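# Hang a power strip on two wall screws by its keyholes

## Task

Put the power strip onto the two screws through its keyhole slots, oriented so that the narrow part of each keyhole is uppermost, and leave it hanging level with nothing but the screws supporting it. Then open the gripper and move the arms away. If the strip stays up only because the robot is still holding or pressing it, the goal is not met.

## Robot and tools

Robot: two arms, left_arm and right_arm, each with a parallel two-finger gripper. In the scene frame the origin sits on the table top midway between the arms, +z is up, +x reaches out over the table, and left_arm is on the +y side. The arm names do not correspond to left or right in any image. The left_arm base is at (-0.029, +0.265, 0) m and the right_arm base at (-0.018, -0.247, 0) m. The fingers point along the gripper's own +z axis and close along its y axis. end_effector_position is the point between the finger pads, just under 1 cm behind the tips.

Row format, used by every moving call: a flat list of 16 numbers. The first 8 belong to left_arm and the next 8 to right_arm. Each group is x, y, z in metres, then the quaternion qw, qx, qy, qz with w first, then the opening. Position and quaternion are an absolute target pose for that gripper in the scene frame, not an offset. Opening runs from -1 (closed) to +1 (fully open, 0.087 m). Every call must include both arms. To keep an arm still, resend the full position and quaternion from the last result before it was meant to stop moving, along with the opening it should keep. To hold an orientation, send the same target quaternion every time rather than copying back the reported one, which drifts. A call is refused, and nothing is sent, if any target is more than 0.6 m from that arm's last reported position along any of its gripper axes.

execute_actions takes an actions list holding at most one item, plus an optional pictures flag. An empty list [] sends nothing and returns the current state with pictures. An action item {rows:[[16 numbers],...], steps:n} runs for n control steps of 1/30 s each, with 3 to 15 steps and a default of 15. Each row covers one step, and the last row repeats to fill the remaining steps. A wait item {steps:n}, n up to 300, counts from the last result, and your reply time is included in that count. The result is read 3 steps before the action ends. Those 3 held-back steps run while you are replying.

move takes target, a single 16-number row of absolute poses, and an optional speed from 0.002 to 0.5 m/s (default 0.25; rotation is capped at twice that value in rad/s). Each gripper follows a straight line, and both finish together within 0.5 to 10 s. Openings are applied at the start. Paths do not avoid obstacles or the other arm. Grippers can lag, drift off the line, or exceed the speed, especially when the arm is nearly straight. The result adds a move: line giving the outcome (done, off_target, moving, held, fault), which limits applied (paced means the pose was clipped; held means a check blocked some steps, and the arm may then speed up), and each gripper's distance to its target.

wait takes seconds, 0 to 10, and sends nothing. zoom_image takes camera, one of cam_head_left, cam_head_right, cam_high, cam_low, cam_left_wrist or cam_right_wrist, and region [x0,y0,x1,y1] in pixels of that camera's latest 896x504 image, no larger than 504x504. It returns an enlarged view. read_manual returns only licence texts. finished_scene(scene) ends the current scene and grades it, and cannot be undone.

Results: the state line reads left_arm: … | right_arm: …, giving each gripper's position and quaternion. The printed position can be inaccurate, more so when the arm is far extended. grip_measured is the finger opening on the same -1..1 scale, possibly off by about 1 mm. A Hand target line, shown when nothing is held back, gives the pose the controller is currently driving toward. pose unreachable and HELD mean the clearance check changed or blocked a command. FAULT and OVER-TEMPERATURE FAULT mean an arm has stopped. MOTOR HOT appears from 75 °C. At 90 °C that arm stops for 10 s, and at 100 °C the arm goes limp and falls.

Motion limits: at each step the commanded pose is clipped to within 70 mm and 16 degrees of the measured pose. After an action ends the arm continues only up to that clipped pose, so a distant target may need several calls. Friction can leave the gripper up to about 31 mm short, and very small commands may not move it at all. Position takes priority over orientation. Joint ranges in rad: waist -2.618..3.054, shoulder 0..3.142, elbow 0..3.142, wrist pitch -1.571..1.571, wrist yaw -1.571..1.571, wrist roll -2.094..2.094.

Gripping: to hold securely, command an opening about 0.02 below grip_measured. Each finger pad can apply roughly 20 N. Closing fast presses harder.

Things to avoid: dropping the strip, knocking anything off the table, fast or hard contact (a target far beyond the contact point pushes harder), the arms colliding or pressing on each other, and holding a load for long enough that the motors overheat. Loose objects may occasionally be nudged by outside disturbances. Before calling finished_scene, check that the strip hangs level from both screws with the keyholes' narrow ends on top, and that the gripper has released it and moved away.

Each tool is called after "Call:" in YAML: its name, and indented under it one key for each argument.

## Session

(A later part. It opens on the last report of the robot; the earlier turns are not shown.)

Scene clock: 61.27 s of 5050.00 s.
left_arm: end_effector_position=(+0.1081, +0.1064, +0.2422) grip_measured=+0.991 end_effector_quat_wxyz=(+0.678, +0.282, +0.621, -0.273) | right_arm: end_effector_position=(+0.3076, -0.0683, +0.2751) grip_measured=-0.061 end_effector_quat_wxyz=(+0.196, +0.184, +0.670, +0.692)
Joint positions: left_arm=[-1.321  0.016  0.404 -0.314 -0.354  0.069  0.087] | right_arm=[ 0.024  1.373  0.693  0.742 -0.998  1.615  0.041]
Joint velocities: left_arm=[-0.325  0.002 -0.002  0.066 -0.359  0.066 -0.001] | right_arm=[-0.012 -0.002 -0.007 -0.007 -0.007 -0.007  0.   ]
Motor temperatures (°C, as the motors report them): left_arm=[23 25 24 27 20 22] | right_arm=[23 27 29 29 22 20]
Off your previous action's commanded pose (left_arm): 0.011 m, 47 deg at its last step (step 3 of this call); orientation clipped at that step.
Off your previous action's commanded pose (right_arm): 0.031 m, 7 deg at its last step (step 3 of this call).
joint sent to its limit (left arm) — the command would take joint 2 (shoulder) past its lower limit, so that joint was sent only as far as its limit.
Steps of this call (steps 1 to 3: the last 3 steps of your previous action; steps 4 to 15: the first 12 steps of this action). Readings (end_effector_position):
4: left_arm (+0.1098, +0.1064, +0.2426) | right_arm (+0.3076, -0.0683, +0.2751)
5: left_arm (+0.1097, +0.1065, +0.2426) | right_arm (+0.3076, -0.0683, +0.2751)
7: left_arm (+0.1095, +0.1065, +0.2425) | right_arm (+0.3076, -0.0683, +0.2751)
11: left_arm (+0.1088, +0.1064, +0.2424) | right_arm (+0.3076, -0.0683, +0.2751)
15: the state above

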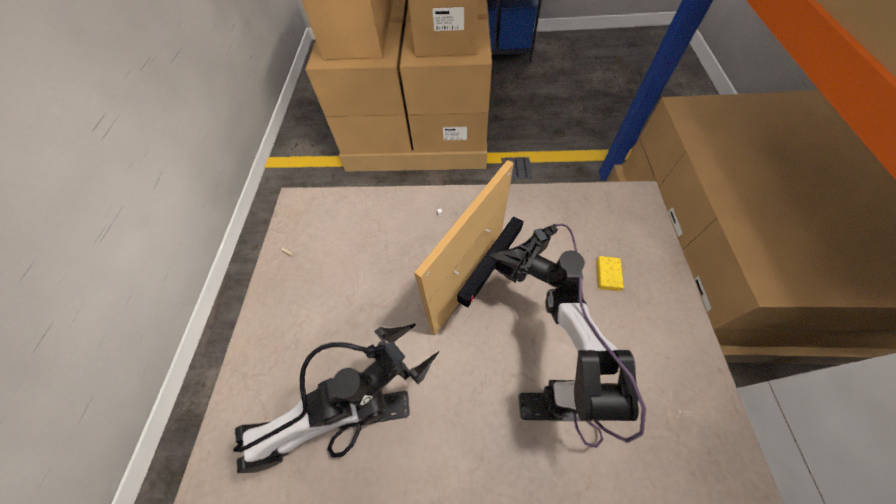

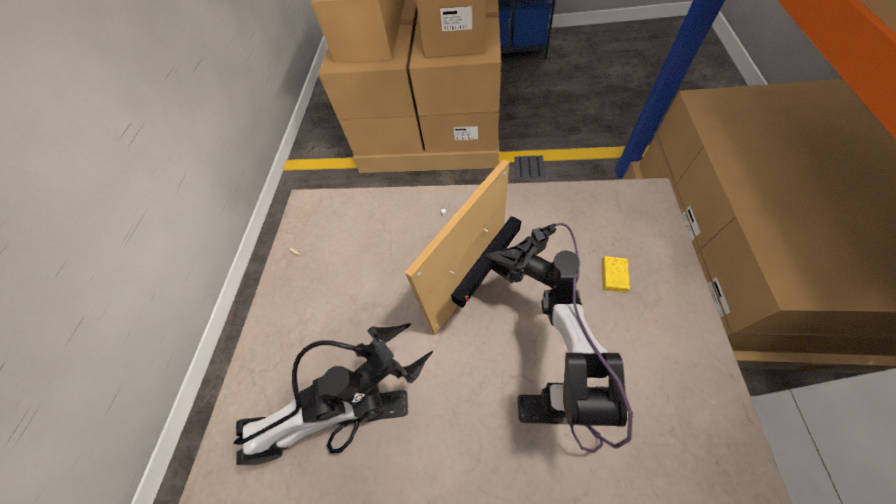

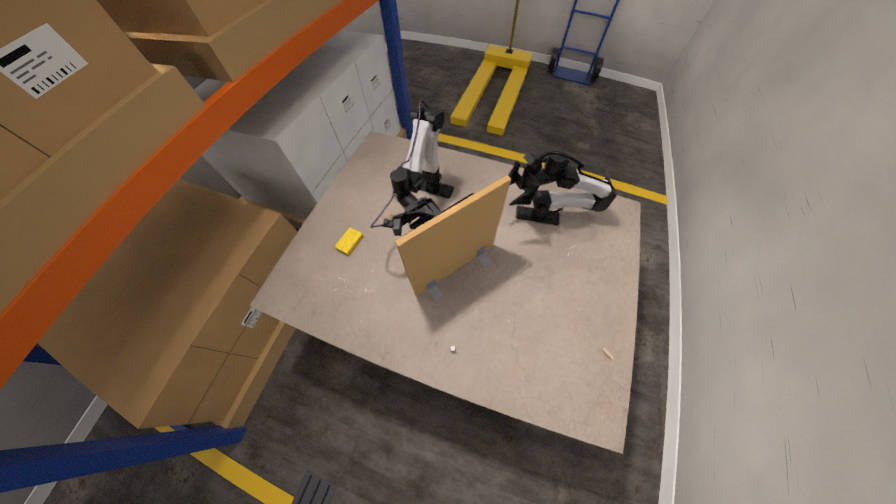

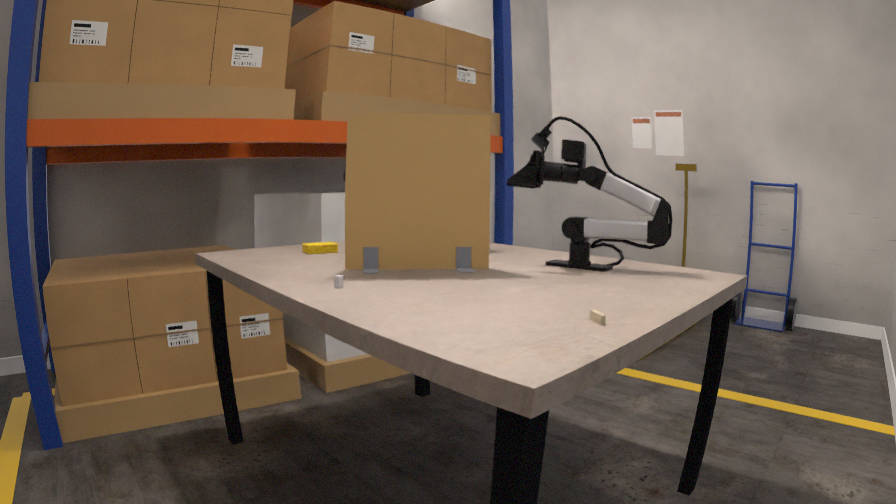

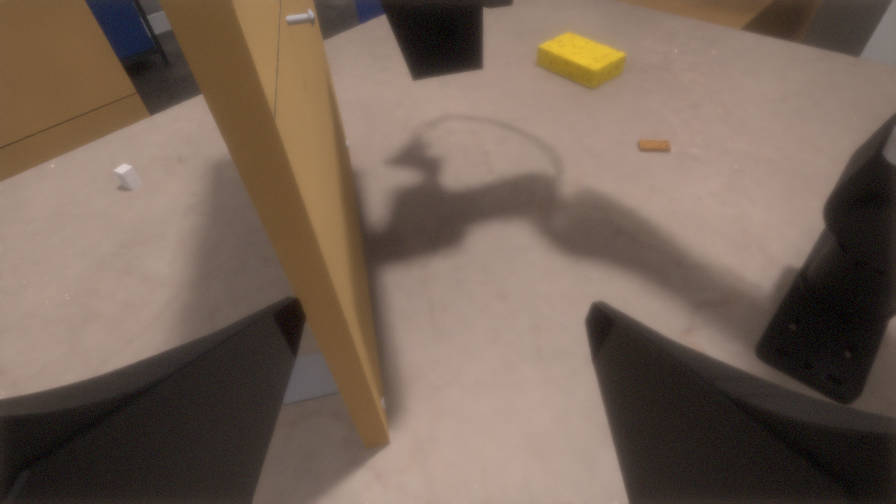

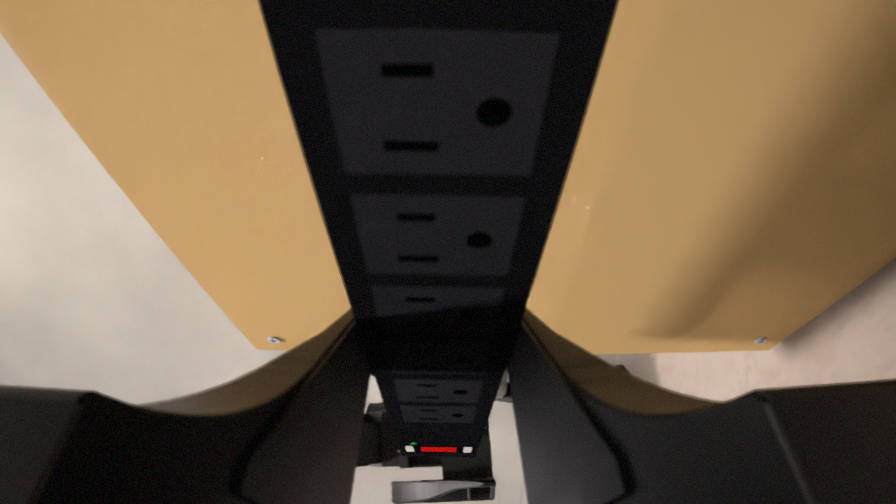

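Call:
execute_actions:
  actions:
    - {"rows":[[0.12,0.075,0.27,0.704,0.704,-0.062,-0.062,1, 0.3,-0.07,0.305,0.235,0.145,0.652,0.714,-0.3]]}

Call:
execute_actions:
  actions:
    - {"rows":[[0.12,0.075,0.27,0.704,0.704,-0.062,-0.062,1, 0.3,-0.07,0.305,0.235,0.145,0.652,0.714,-0.3]]}

Call:
execute_actions:
  actions:
    - {"rows":[[0.12,0.075,0.27,0.704,0.704,-0.062,-0.062,1, 0.3,-0.07,0.305,0.235,0.145,0.652,0.714,-0.3]]}

Call:
execute_actions:
  actions:
    - {"rows":[[0.12,0.075,0.27,0.704,0.704,-0.062,-0.062,1, 0.3,-0.07,0.305,0.235,0.145,0.652,0.714,-0.3]]}
  pictures: true

Scene clock: 61.90 s of 5050.00 s.
left_arm: end_effector_position=(+0.1228, +0.0853, +0.2630) grip_measured=+0.991 end_effector_quat_wxyz=(+0.744, +0.430, +0.490, -0.146) | right_arm: end_effector_position=(+0.3076, -0.0683, +0.2751) grip_measured=-0.061 end_effector_quat_wxyz=(+0.196, +0.184, +0.670, +0.692)
Joint positions: left_arm=[-1.25   0.133  0.354 -0.067 -0.177  0.555  0.087] | right_arm=[ 0.024  1.373  0.693  0.742 -0.998  1.615  0.041]
Joint velocities: left_arm=[ 0.496  0.002 -0.227  0.286  0.828  1.033 -0.   ] | right_arm=[-0.022 -0.002 -0.012  0.007 -0.007 -0.037 -0.001]
Motor temperatures (°C, as the motors report them): left_arm=[23 25 24 27 20 22] | right_arm=[23 27 29 29 22 20]
Off your previous action's commanded pose (left_arm): 0.011 m, 47 deg at its last step (step 3 of this call); orientation clipped at that step.
Off your previous action's commanded pose (right_arm): 0.031 m, 7 deg at its last step (step 3 of this call).
Steps of this call (steps 1 to 3: the last 3 steps of your previous action; steps 4 to 7: nothing new was sent; steps 8 to 19: the first 12 steps of this action). Readings (end_effector_position):
8: left_arm (+0.1093, +0.1064, +0.2445) | right_arm (+0.3076, -0.0683, +0.2751)
9: left_arm (+0.1100, +0.1023, +0.2486) | right_arm (+0.3076, -0.0683, +0.2751)
11: left_arm (+0.1116, +0.0945, +0.2542) | right_arm (+0.3076, -0.0683, +0.2751)
15: left_arm (+0.1182, +0.0877, +0.2604) | right_arm (+0.3076, -0.0683, +0.2751)
19: the state above

Scene clock: 62.40 s of 5050.00 s.
left_arm: end_effector_position=(+0.1335, +0.0854, +0.2654) grip_measured=+0.991 end_effector_quat_wxyz=(+0.756, +0.573, +0.316, -0.007) | right_arm: end_effector_position=(+0.3076, -0.0683, +0.2751) grip_measured=-0.061 end_effector_quat_wxyz=(+0.196, +0.184, +0.670, +0.692)
Joint positions: left_arm=[-0.878  0.133  0.303 -0.017  0.351  1.005  0.087] | right_arm=[ 0.024  1.373  0.693  0.742 -0.998  1.615  0.041]
Joint velocities: left_arm=[ 0.882  0.012 -0.042 -0.037  1.179  0.667  0.   ] | right_arm=[ 0.007 -0.007 -0.012 -0.022  0.022 -0.066  0.001]
Motor temperatures (°C, as the motors report them): left_arm=[23 25 24 27 20 22] | right_arm=[23 27 29 29 22 20]
Off your previous action's commanded pose (left_arm): 0.013 m, 67 deg at its last step (step 3 of this call); orientation clipped at that step.
Off your previous action's commanded pose (right_arm): 0.031 m, 7 deg at its last step (step 3 of this call).
Steps of this call (steps 1 to 3: the last 3 steps of your previous action; steps 4 to 15: the first 12 steps of this action). Readings (end_effector_position):
4: left_arm (+0.1268, +0.0832, +0.2612) | right_arm (+0.3076, -0.0683, +0.2751)
5: left_arm (+0.1276, +0.0829, +0.2609) | right_arm (+0.3076, -0.0683, +0.2751)
7: left_arm (+0.1291, +0.0827, +0.2611) | right_arm (+0.3076, -0.0683, +0.2751)
11: left_arm (+0.1317, +0.0838, +0.2635) | right_arm (+0.3076, -0.0683, +0.2751)
15: the state above

Scene clock: 62.90 s of 5050.00 s.
left_arm: end_effector_position=(+0.1359, +0.0878, +0.2659) grip_measured=+0.991 end_effector_quat_wxyz=(+0.733, +0.661, +0.156, +0.038) | right_arm: end_effector_position=(+0.3076, -0.0683, +0.2751) grip_measured=-0.061 end_effector_quat_wxyz=(+0.196, +0.184, +0.670, +0.692)
Joint positions: left_arm=[-0.414  0.248  0.291  0.106  1.025  1.262  0.087] | right_arm=[ 0.024  1.373  0.693  0.742 -0.998  1.615  0.041]
Joint velocities: left_arm=[0.789 0.676 0.002 0.403 1.414 0.359 0.   ] | right_arm=[ 0.017  0.007 -0.012  0.007 -0.037 -0.007  0.001]
Motor temperatures (°C, as the motors report them): left_arm=[23 25 24 27 20 22] | right_arm=[23 27 29 29 22 20]
Off your previous action's commanded pose (left_arm): 0.019 m, 43 deg at its last step (step 3 of this call); orientation clipped at that step.
Off your previous action's commanded pose (right_arm): 0.031 m, 7 deg at its last step (step 3 of this call).
Steps of this call (steps 1 to 3: the last 3 steps of your previous action; steps 4 to 15: the first 12 steps of this action). Readings (end_effector_position):
4: left_arm (+0.1337, +0.0876, +0.2680) | right_arm (+0.3076, -0.0683, +0.2751)
5: left_arm (+0.1334, +0.0881, +0.2689) | right_arm (+0.3076, -0.0683, +0.2751)
7: left_arm (+0.1324, +0.0890, +0.2708) | right_arm (+0.3076, -0.0683, +0.2751)
11: left_arm (+0.1327, +0.0890, +0.2713) | right_arm (+0.3076, -0.0683, +0.2751)
15: the state above

Scene clock: 63.40 s of 5050.00 s.
left_arm: end_effector_position=(+0.1273, +0.0765, +0.2578) grip_measured=+0.991 end_effector_quat_wxyz=(+0.707, +0.706, +0.014, -0.041) | right_arm: end_effector_position=(+0.3076, -0.0683, +0.2751) grip_measured=-0.061 end_effector_quat_wxyz=(+0.196, +0.184, +0.670, +0.692)
Joint positions: left_arm=[-0.251  0.56   0.335  0.268  1.514  1.45   0.087] | right_arm=[ 0.024  1.373  0.693  0.742 -0.998  1.615  0.041]
Joint velocities: left_arm=[-0.042  0.022  0.046  0.095  0.212  0.198 -0.   ] | right_arm=[ 0.007 -0.007  0.007 -0.081  0.007  0.051 -0.001]
Motor temperatures (°C, as the motors report them): left_arm=[23 25 24 27 20 22] | right_arm=[23 27 29 29 22 20]
Off your previous action's commanded pose (left_arm): 0.025 m, 25 deg at its last step (step 3 of this call); orientation clipped at that step.
Off your previous action's commanded pose (right_arm): 0.031 m, 7 deg at its last step (step 3 of this call).
joint sent to its limit (left arm) — the command would take joint 5 (wrist yaw) past its upper limit, so that joint was sent only as far as its limit.
Steps of this call (steps 1 to 3: the last 3 steps of your previous action; steps 4 to 15: the first 12 steps of this action). Readings (end_effector_position):
4: left_arm (+0.1393, +0.0858, +0.2553) | right_arm (+0.3076, -0.0683, +0.2751)
5: left_arm (+0.1397, +0.0852, +0.2534) | right_arm (+0.3076, -0.0683, +0.2751)
7: left_arm (+0.1396, +0.0836, +0.2521) | right_arm (+0.3076, -0.0683, +0.2751)
11: left_arm (+0.1341, +0.0787, +0.2538) | right_arm (+0.3076, -0.0683, +0.2751)
15: the state above

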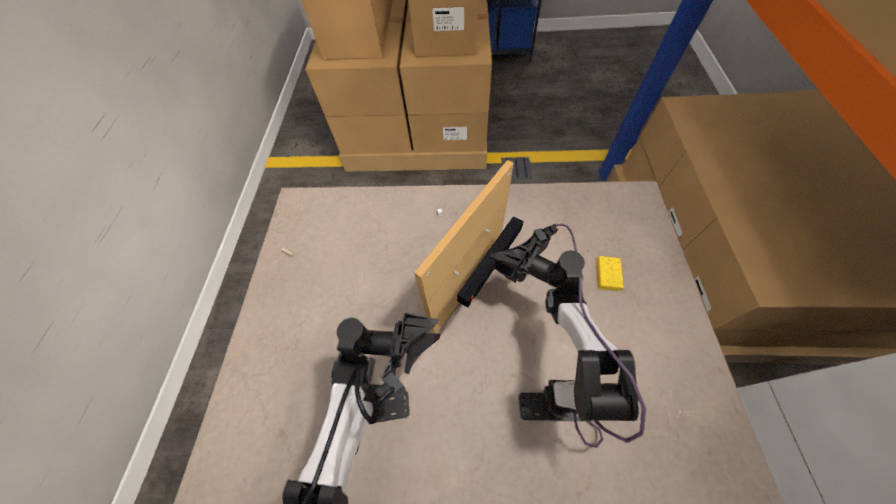

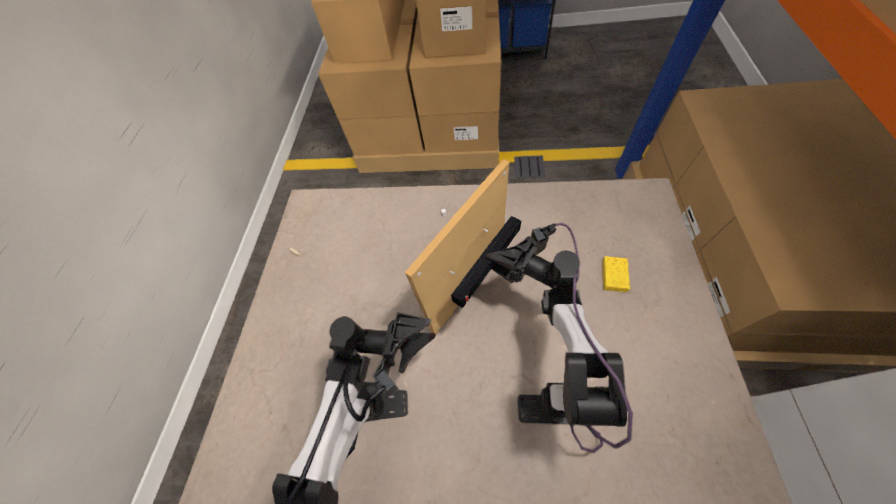

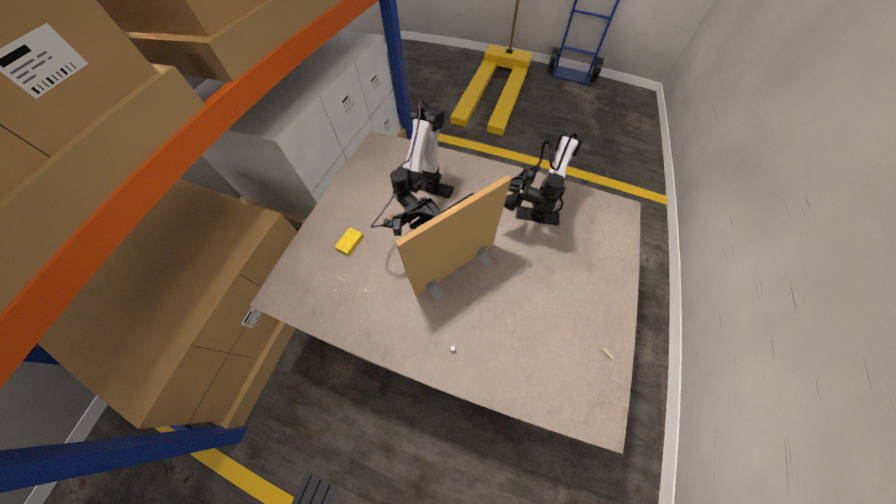

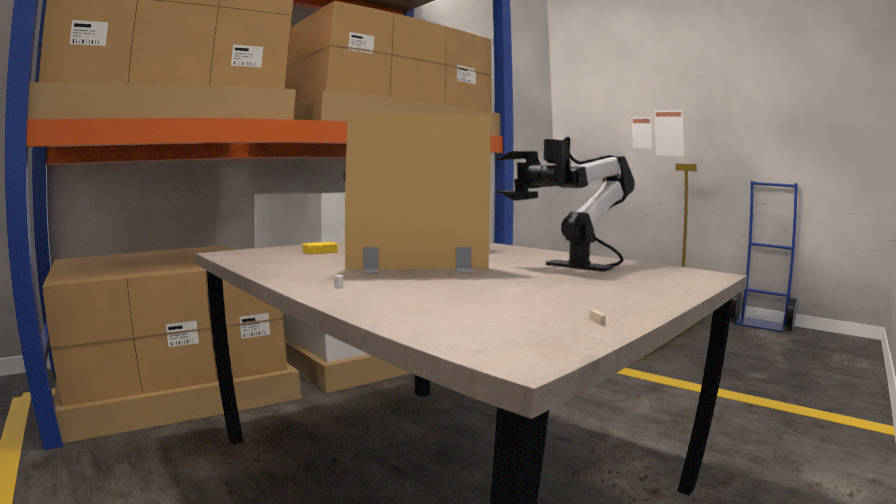

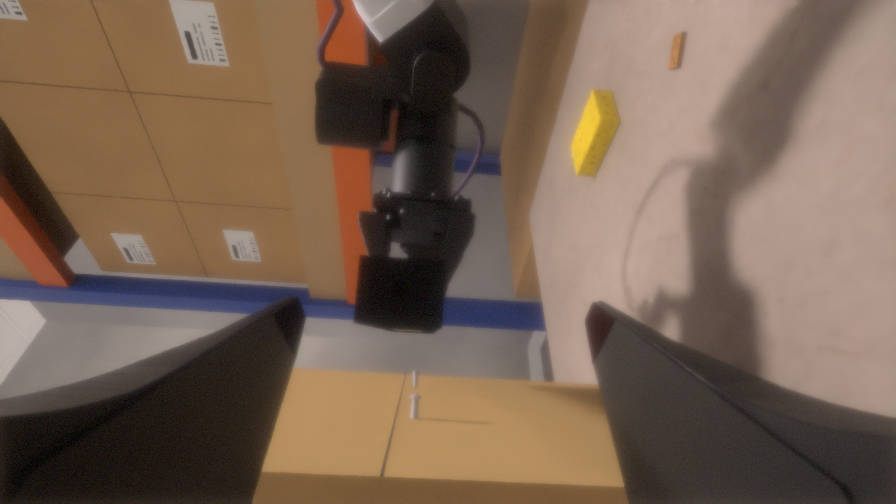

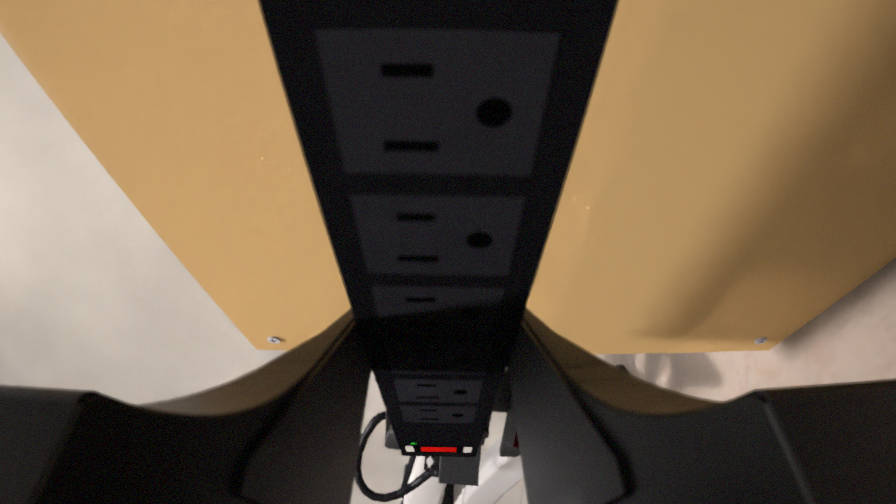

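Call:
execute_actions:
  actions:
    - {"rows":[[0.127,0.0765,0.26,0.707,0.706,0.014,-0.041,1, 0.322,-0.042,0.298,0.235,0.145,0.652,0.714,-0.3]]}

Call:
execute_actions:
  actions:
    - {"steps":15}

Scene clock: 63.93 s of 5050.00 s.
left_arm: end_effector_position=(+0.1252, +0.0756, +0.2602) grip_measured=+0.991 end_effector_quat_wxyz=(+0.707, +0.706, +0.005, -0.041) | right_arm: end_effector_position=(+0.3154, -0.0430, +0.2598) grip_measured=-0.061 end_effector_quat_wxyz=(+0.182, +0.190, +0.676, +0.689)
Joint positions: left_arm=[-0.255  0.561  0.339  0.274  1.523  1.454  0.087] | right_arm=[ 0.11   1.443  0.704  0.763 -0.925  1.606  0.041]
Joint velocities: left_arm=[-0.012  0.012  0.007 -0.022 -0.007 -0.037  0.002] | right_arm=[-0.012 -0.012  0.002  0.11  -0.007  0.022 -0.001]
Motor temperatures (°C, as the motors report them): left_arm=[23 25 24 27 20 22] | right_arm=[23 27 29 29 22 20]
Off your previous action's commanded pose (left_arm): 0.011 m, 7 deg at its last step (step 3 of this call).
Off your previous action's commanded pose (right_arm): 0.031 m, 7 deg at its last step (step 3 of this call).
Steps of this call (steps 1 to 3: the last 3 steps of your previous action; step 4: nothing new was sent; steps 5 to 16: the first 12 steps of this action). Readings (end_effector_position):
5: left_arm (+0.1234, +0.0753, +0.2606) | right_arm (+0.3085, -0.0656, +0.2744)
6: left_arm (+0.1238, +0.0754, +0.2606) | right_arm (+0.3104, -0.0602, +0.2733)
8: left_arm (+0.1243, +0.0755, +0.2604) | right_arm (+0.3113, -0.0486, +0.2674)
12: left_arm (+0.1249, +0.0756, +0.2602) | right_arm (+0.3129, -0.0423, +0.2596)
16: the state above

Scene clock: 64.43 s of 5050.00 s.
left_arm: end_effector_position=(+0.1254, +0.0757, +0.2601) grip_measured=+0.991 end_effector_quat_wxyz=(+0.707, +0.706, +0.006, -0.041) | right_arm: end_effector_position=(+0.3167, -0.0434, +0.2597) grip_measured=-0.061 end_effector_quat_wxyz=(+0.185, +0.191, +0.675, +0.688)
Joint positions: left_arm=[-0.255  0.561  0.339  0.274  1.522  1.452  0.087] | right_arm=[ 0.11   1.443  0.704  0.763 -0.918  1.604  0.041]
Joint velocities: left_arm=[-0.007  0.012  0.002 -0.051 -0.022  0.051 -0.   ] | right_arm=[ 0.007 -0.012 -0.012 -0.037  0.022  0.037 -0.   ]
Motor temperatures (°C, as the motors report them): left_arm=[23 25 24 27 20 22] | right_arm=[23 27 29 29 22 20]
Hand target (left_arm): +0.127, +0.077, +0.260; +0.707, +0.706, +0.014, -0.041
Hand target (right_arm): +0.318, -0.043, +0.298; +0.232, +0.145, +0.649, +0.710
Off the commanded pose (left_arm): 0.002 m, 1 deg.
Off the commanded pose (right_arm): 0.039 m, 9 deg.
Kept back: nothing.
Steps of this call (steps 1 to 3: the last 3 steps of your previous action; steps 4 to 15: nothing new was sent). Readings (end_effector_position):
1: left_arm (+0.1253, +0.0756, +0.2601) | right_arm (+0.3157, -0.0431, +0.2598)
2: left_arm (+0.1253, +0.0756, +0.2601) | right_arm (+0.3159, -0.0432, +0.2598)
4: left_arm (+0.1253, +0.0757, +0.2601) | right_arm (+0.3163, -0.0433, +0.2597)
8: left_arm (+0.1253, +0.0757, +0.2601) | right_arm (+0.3166, -0.0434, +0.2597)
15: the state above

Call:
execute_actions:
  actions:
    - {"rows":[[0.127,0.0765,0.26,0.707,0.706,0.014,-0.041,1, 0.326,-0.047,0.309,0.24,0.145,0.652,0.714,-0.3]]}

Call:
execute_actions:
  actions:
    - {"steps":15}

Scene clock: 64.87 s of 5050.00 s.
left_arm: end_effector_position=(+0.1254, +0.0757, +0.2600) grip_measured=+0.991 end_effector_quat_wxyz=(+0.707, +0.706, +0.006, -0.042) | right_arm: end_effector_position=(+0.3215, -0.0445, +0.2718) grip_measured=-0.061 end_effector_quat_wxyz=(+0.195, +0.183, +0.671, +0.691)
Joint positions: left_arm=[-0.255  0.561  0.339  0.274  1.522  1.451  0.087] | right_arm=[ 0.106  1.443  0.74   0.754 -0.919  1.603  0.041]
Joint velocities: left_arm=[-0.012 -0.002  0.002 -0.022  0.007 -0.007 -0.   ] | right_arm=[-0.012 -0.002 -0.007 -0.022 -0.037 -0.037 -0.001]
Motor temperatures (°C, as the motors report them): left_arm=[23 25 24 27 20 22] | right_arm=[23 27 29 29 22 20]
Steps of this call (step 1: nothing new was sent; steps 2 to 13: the first 12 steps of this action). Readings (end_effector_position):
2: left_arm (+0.1254, +0.0757, +0.2601) | right_arm (+0.3170, -0.0435, +0.2605)
3: left_arm (+0.1254, +0.0757, +0.2601) | right_arm (+0.3178, -0.0436, +0.2619)
5: left_arm (+0.1254, +0.0757, +0.2601) | right_arm (+0.3197, -0.0441, +0.2665)
9: left_arm (+0.1254, +0.0757, +0.2600) | right_arm (+0.3214, -0.0445, +0.2717)
13: the state above

Scene clock: 65.37 s of 5050.00 s.
left_arm: end_effector_position=(+0.1254, +0.0757, +0.2600) grip_measured=+0.991 end_effector_quat_wxyz=(+0.707, +0.706, +0.006, -0.042) | right_arm: end_effector_position=(+0.3215, -0.0445, +0.2718) grip_measured=-0.061 end_effector_quat_wxyz=(+0.195, +0.183, +0.671, +0.691)
Joint positions: left_arm=[-0.255  0.561  0.339  0.274  1.522  1.451  0.087] | right_arm=[ 0.106  1.443  0.74   0.754 -0.919  1.603  0.041]
Joint velocities: left_arm=[-0.027 -0.007  0.002  0.007  0.037  0.022 -0.001] | right_arm=[-0.002  0.002 -0.017 -0.051 -0.022 -0.007 -0.   ]
Motor temperatures (°C, as the motors report them): left_arm=[23 25 24 27 20 22] | right_arm=[23 27 29 29 22 20]
Hand target (left_arm): +0.127, +0.077, +0.260; +0.707, +0.706, +0.014, -0.041
Hand target (right_arm): +0.323, -0.047, +0.308; +0.238, +0.144, +0.648, +0.709
Off the commanded pose (left_arm): 0.002 m, 1 deg.
Off the commanded pose (right_arm): 0.038 m, 8 deg.
Kept back: nothing.
Steps of this call (steps 1 to 3: the last 3 steps of your previous action; steps 4 to 15: nothing new was sent). Readings (end_effector_position):
1: left_arm (+0.1254, +0.0757, +0.2600) | right_arm (+0.3215, -0.0445, +0.2718)
2: left_arm (+0.1254, +0.0757, +0.2600) | right_arm (+0.3215, -0.0445, +0.2718)
4: left_arm (+0.1254, +0.0757, +0.2600) | right_arm (+0.3215, -0.0445, +0.2718)
8: left_arm (+0.1254, +0.0757, +0.2600) | right_arm (+0.3215, -0.0445, +0.2718)
15: the state above

Call:
execute_actions:
  actions:
    - {"rows":[[0.127,0.0765,0.26,0.707,0.706,0.014,-0.041,1, 0.33,-0.04,0.308,0.24,0.145,0.652,0.714,-0.3],[0.127,0.0765,0.26,0.707,0.706,0.014,-0.041,1, 0.33,-0.04,0.308,0.24,0.145,0.652,0.714,-0.3],[0.127,0.0765,0.26,0.707,0.706,0.014,-0.041,1, 0.333,-0.035,0.307,0.24,0.145,0.652,0.714,-0.3],[0.127,0.0765,0.26,0.707,0.706,0.014,-0.041,1, 0.333,-0.035,0.307,0.24,0.145,0.652,0.714,-0.3],[0.127,0.0765,0.26,0.707,0.706,0.014,-0.041,1, 0.336,-0.031,0.306,0.24,0.145,0.652,0.714,-0.3],[0.127,0.0765,0.26,0.707,0.706,0.014,-0.041,1, 0.336,-0.031,0.306,0.24,0.145,0.652,0.714,-0.3],[0.127,0.0765,0.26,0.707,0.706,0.014,-0.041,1, 0.338,-0.028,0.306,0.24,0.145,0.652,0.714,-0.3]]}
  pictures: true

Scene clock: 66.47 s of 5050.00 s.
left_arm: end_effector_position=(+0.1254, +0.0757, +0.2600) grip_measured=+0.991 end_effector_quat_wxyz=(+0.707, +0.706, +0.006, -0.042) | right_arm: end_effector_position=(+0.3301, -0.0320, +0.2705) grip_measured=-0.062 end_effector_quat_wxyz=(+0.194, +0.181, +0.673, +0.690)
Joint positions: left_arm=[-0.255  0.561  0.339  0.274  1.522  1.451  0.087] | right_arm=[ 0.143  1.488  0.779  0.754 -0.888  1.596  0.041]
Joint velocities: left_arm=[-0.007 -0.002  0.012  0.007 -0.022  0.037 -0.001] | right_arm=[ 0.007  0.002  0.007  0.022 -0.051  0.007  0.001]
Motor temperatures (°C, as the motors report them): left_arm=[23 25 24 27 20 22] | right_arm=[23 27 30 29 22 20]
Steps of this call (steps 1 to 21: nothing new was sent; steps 22 to 33: the first 12 steps of this action). Readings (end_effector_position):
22: left_arm (+0.1254, +0.0757, +0.2600) | right_arm (+0.3216, -0.0445, +0.2718)
23: left_arm (+0.1254, +0.0757, +0.2600) | right_arm (+0.3218, -0.0446, +0.2718)
25: left_arm (+0.1254, +0.0757, +0.2600) | right_arm (+0.3239, -0.0426, +0.2721)
29: left_arm (+0.1254, +0.0757, +0.2600) | right_arm (+0.3289, -0.0345, +0.2705)
33: the state above

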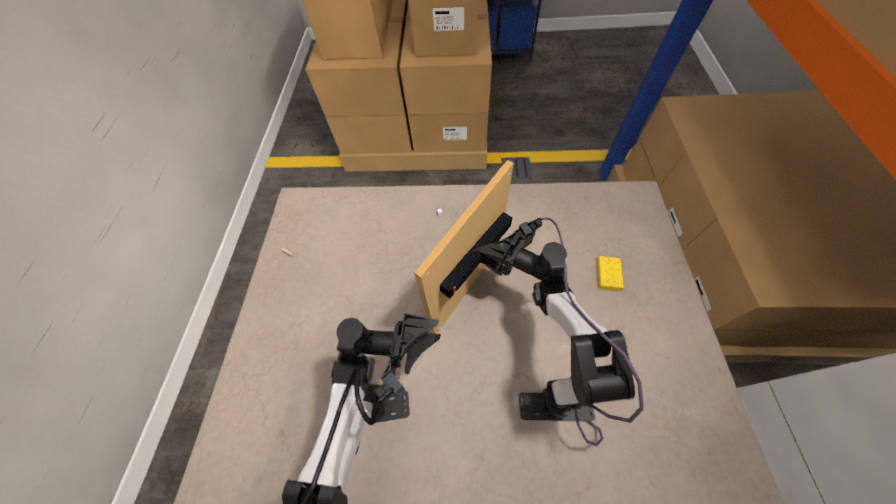

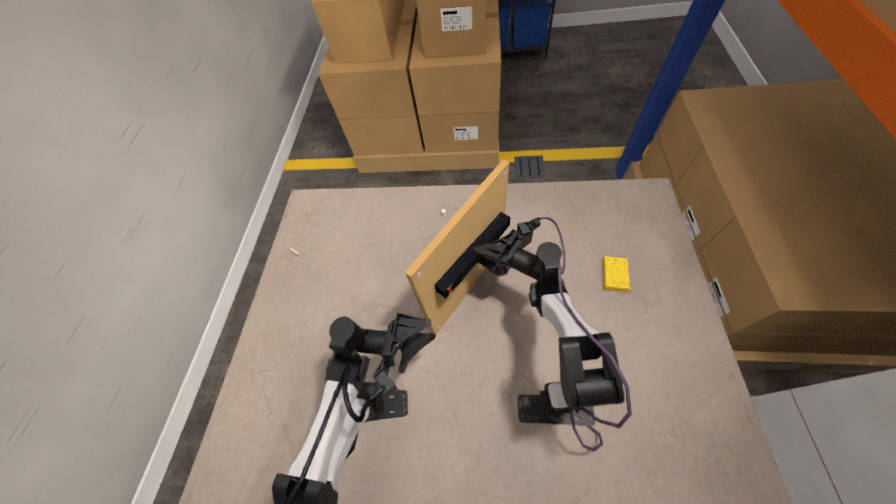

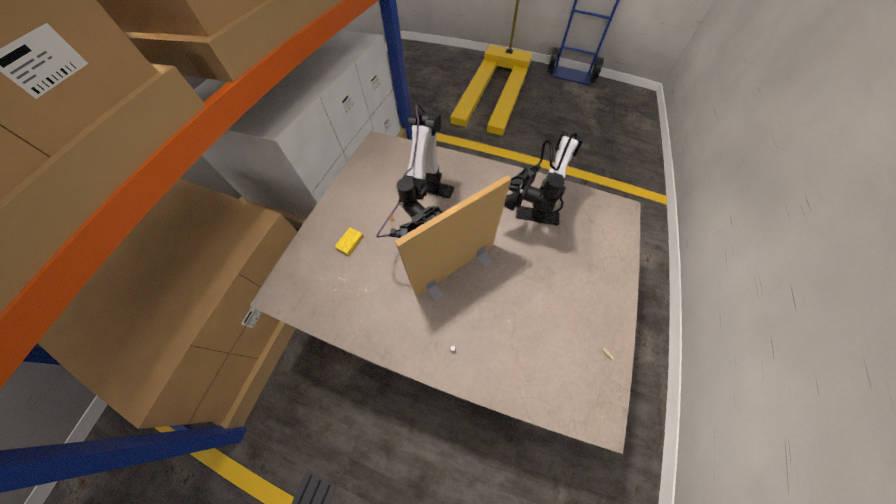

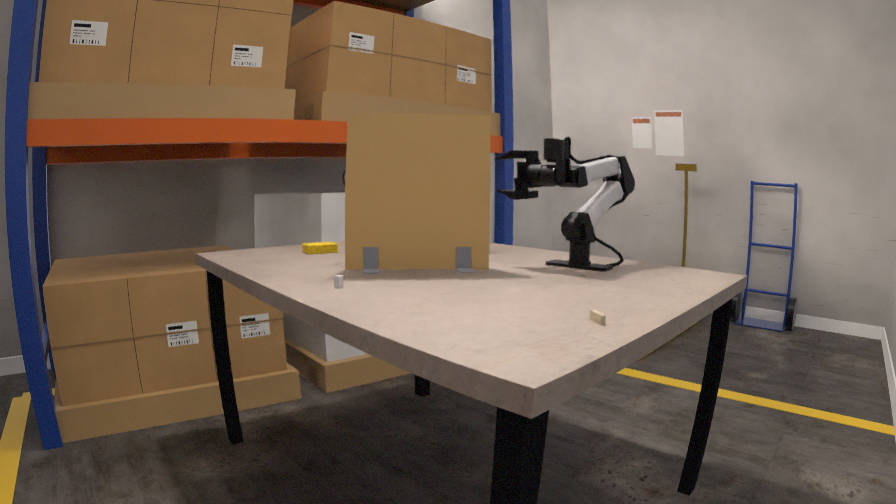

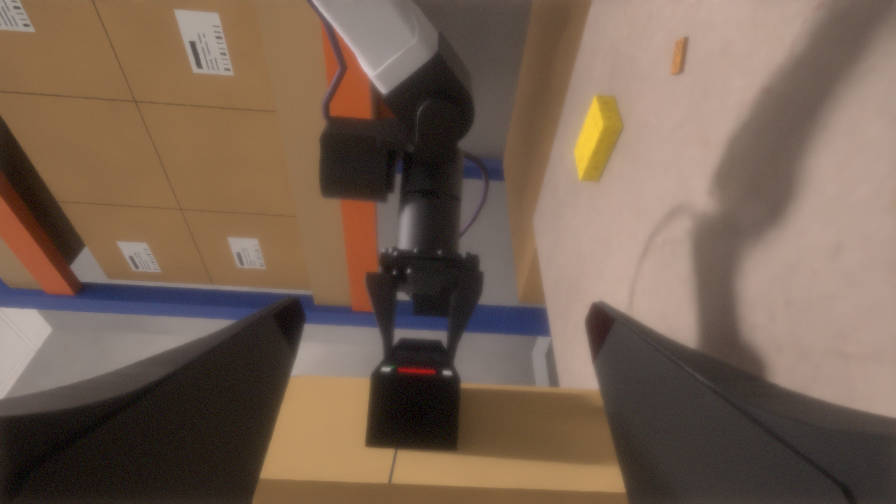

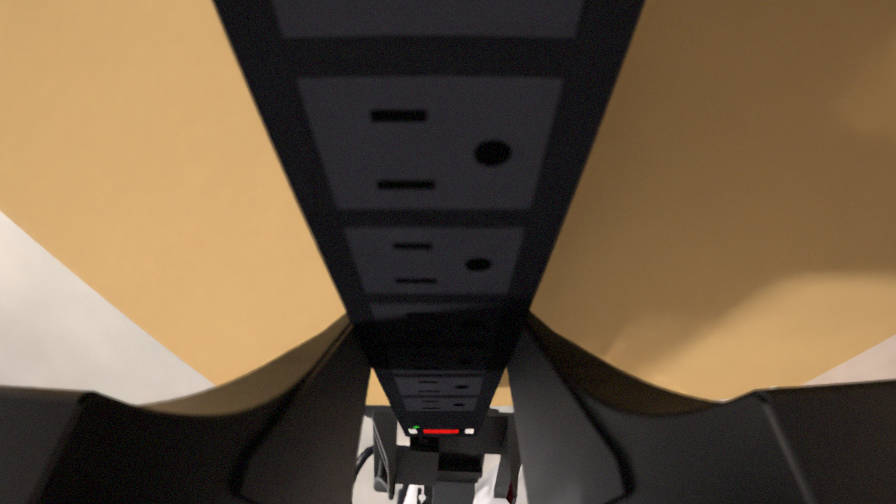

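Call:
execute_actions:
  actions: []

Scene clock: 66.83 s of 5050.00 s.
left_arm: end_effector_position=(+0.1254, +0.0757, +0.2600) grip_measured=+0.991 end_effector_quat_wxyz=(+0.707, +0.706, +0.006, -0.042) | right_arm: end_effector_position=(+0.3301, -0.0321, +0.2705) grip_measured=-0.062 end_effector_quat_wxyz=(+0.194, +0.181, +0.673, +0.690)
Joint positions: left_arm=[-0.255  0.561  0.339  0.274  1.522  1.451  0.087] | right_arm=[ 0.143  1.488  0.779  0.754 -0.887  1.596  0.041]
Joint velocities: left_arm=[-0.007  0.007  0.007 -0.11   0.007  0.007 -0.002] | right_arm=[-0.027  0.022  0.002  0.007  0.007 -0.051  0.001]
Motor temperatures (°C, as the motors report them): left_arm=[23 25 24 27 20 22] | right_arm=[23 27 30 29 22 20]
Hand target (left_arm): +0.127, +0.077, +0.260; +0.707, +0.706, +0.014, -0.041
Hand target (right_arm): +0.334, -0.029, +0.306; +0.237, +0.144, +0.647, +0.710
Off the commanded pose (left_arm): 0.002 m, 1 deg.
Off the commanded pose (right_arm): 0.037 m, 8 deg.
Kept back: nothing.
Steps of this call (steps 1 to 3: the last 3 steps of your previous action; steps 4 to 11: nothing new was sent). Readings (end_effector_position):
1: left_arm (+0.1254, +0.0757, +0.2600) | right_arm (+0.3301, -0.0321, +0.2705)
2: left_arm (+0.1254, +0.0757, +0.2600) | right_arm (+0.3301, -0.0321, +0.2705)
4: left_arm (+0.1254, +0.0757, +0.2600) | right_arm (+0.3301, -0.0321, +0.2705)
8: left_arm (+0.1254, +0.0757, +0.2600) | right_arm (+0.3301, -0.0321, +0.2705)
11: the state above

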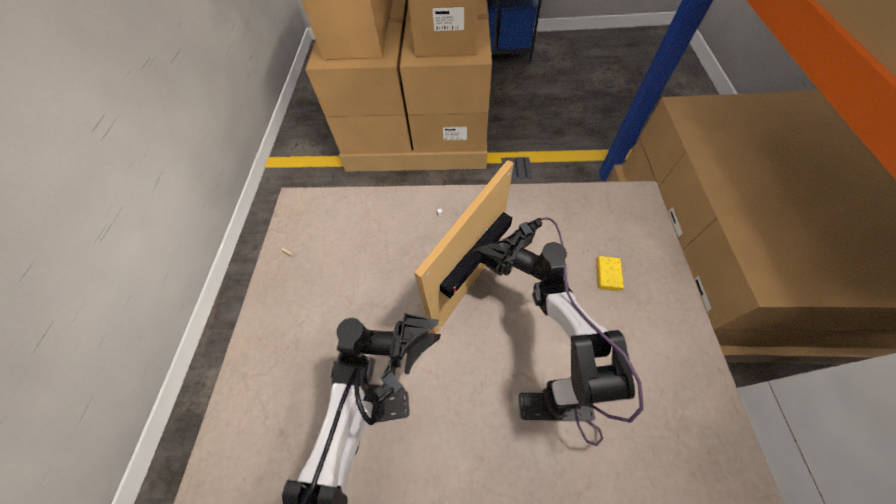

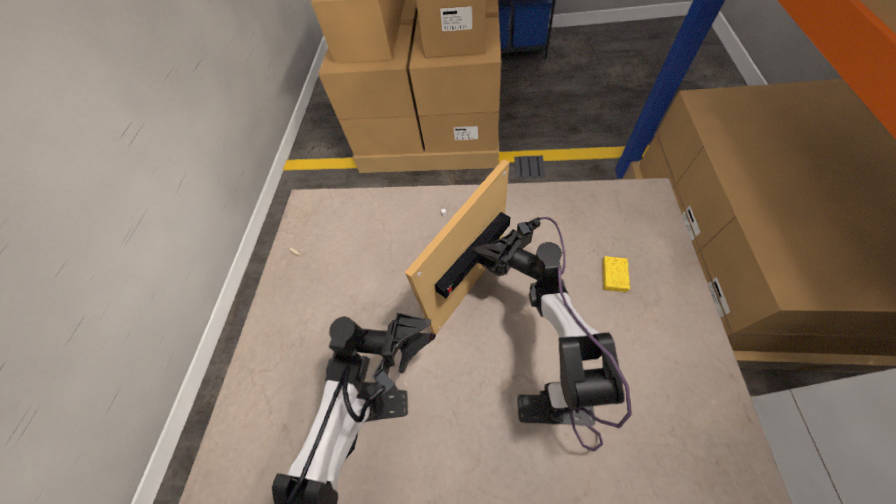

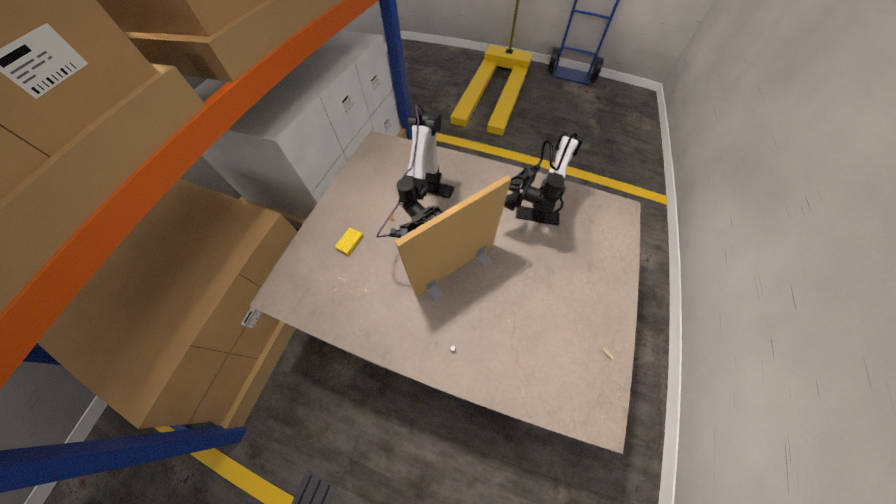

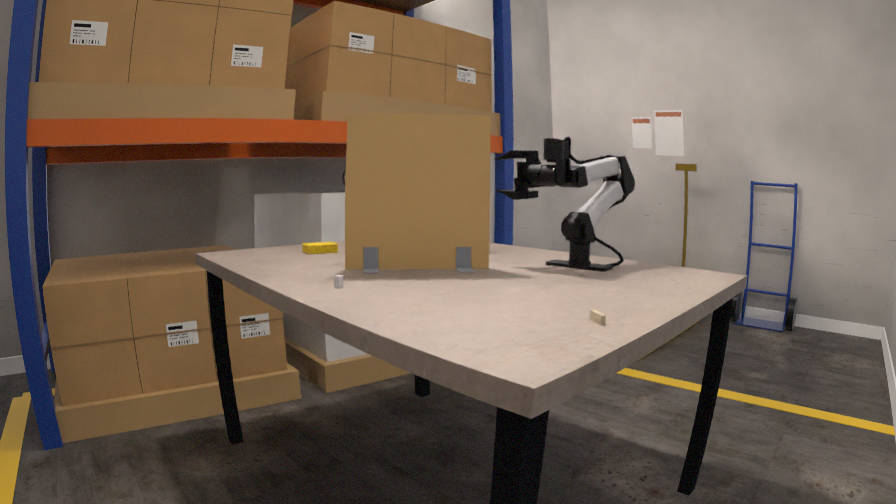

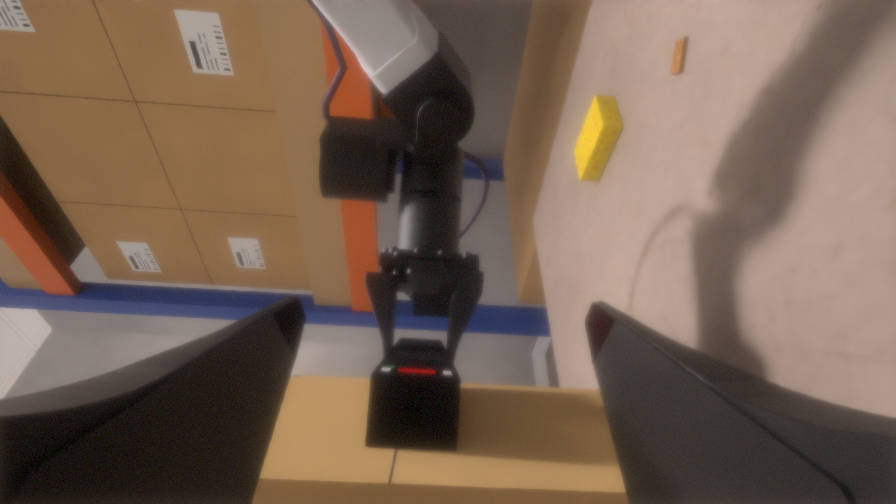

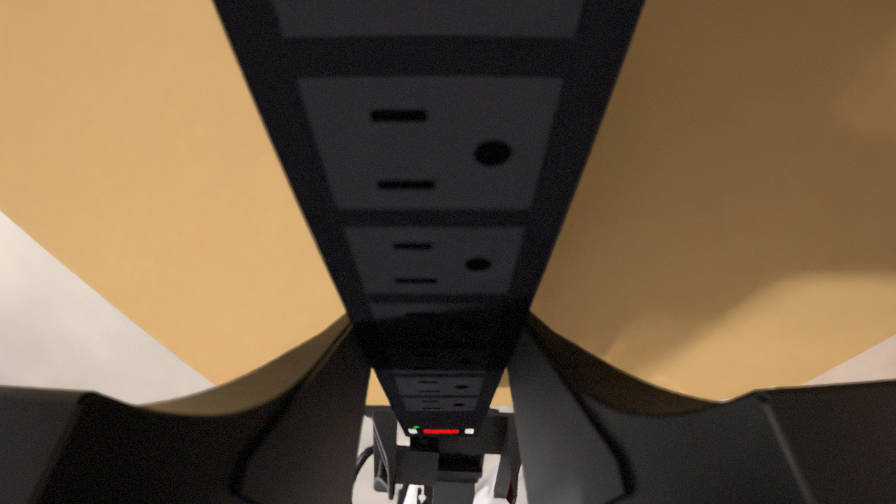

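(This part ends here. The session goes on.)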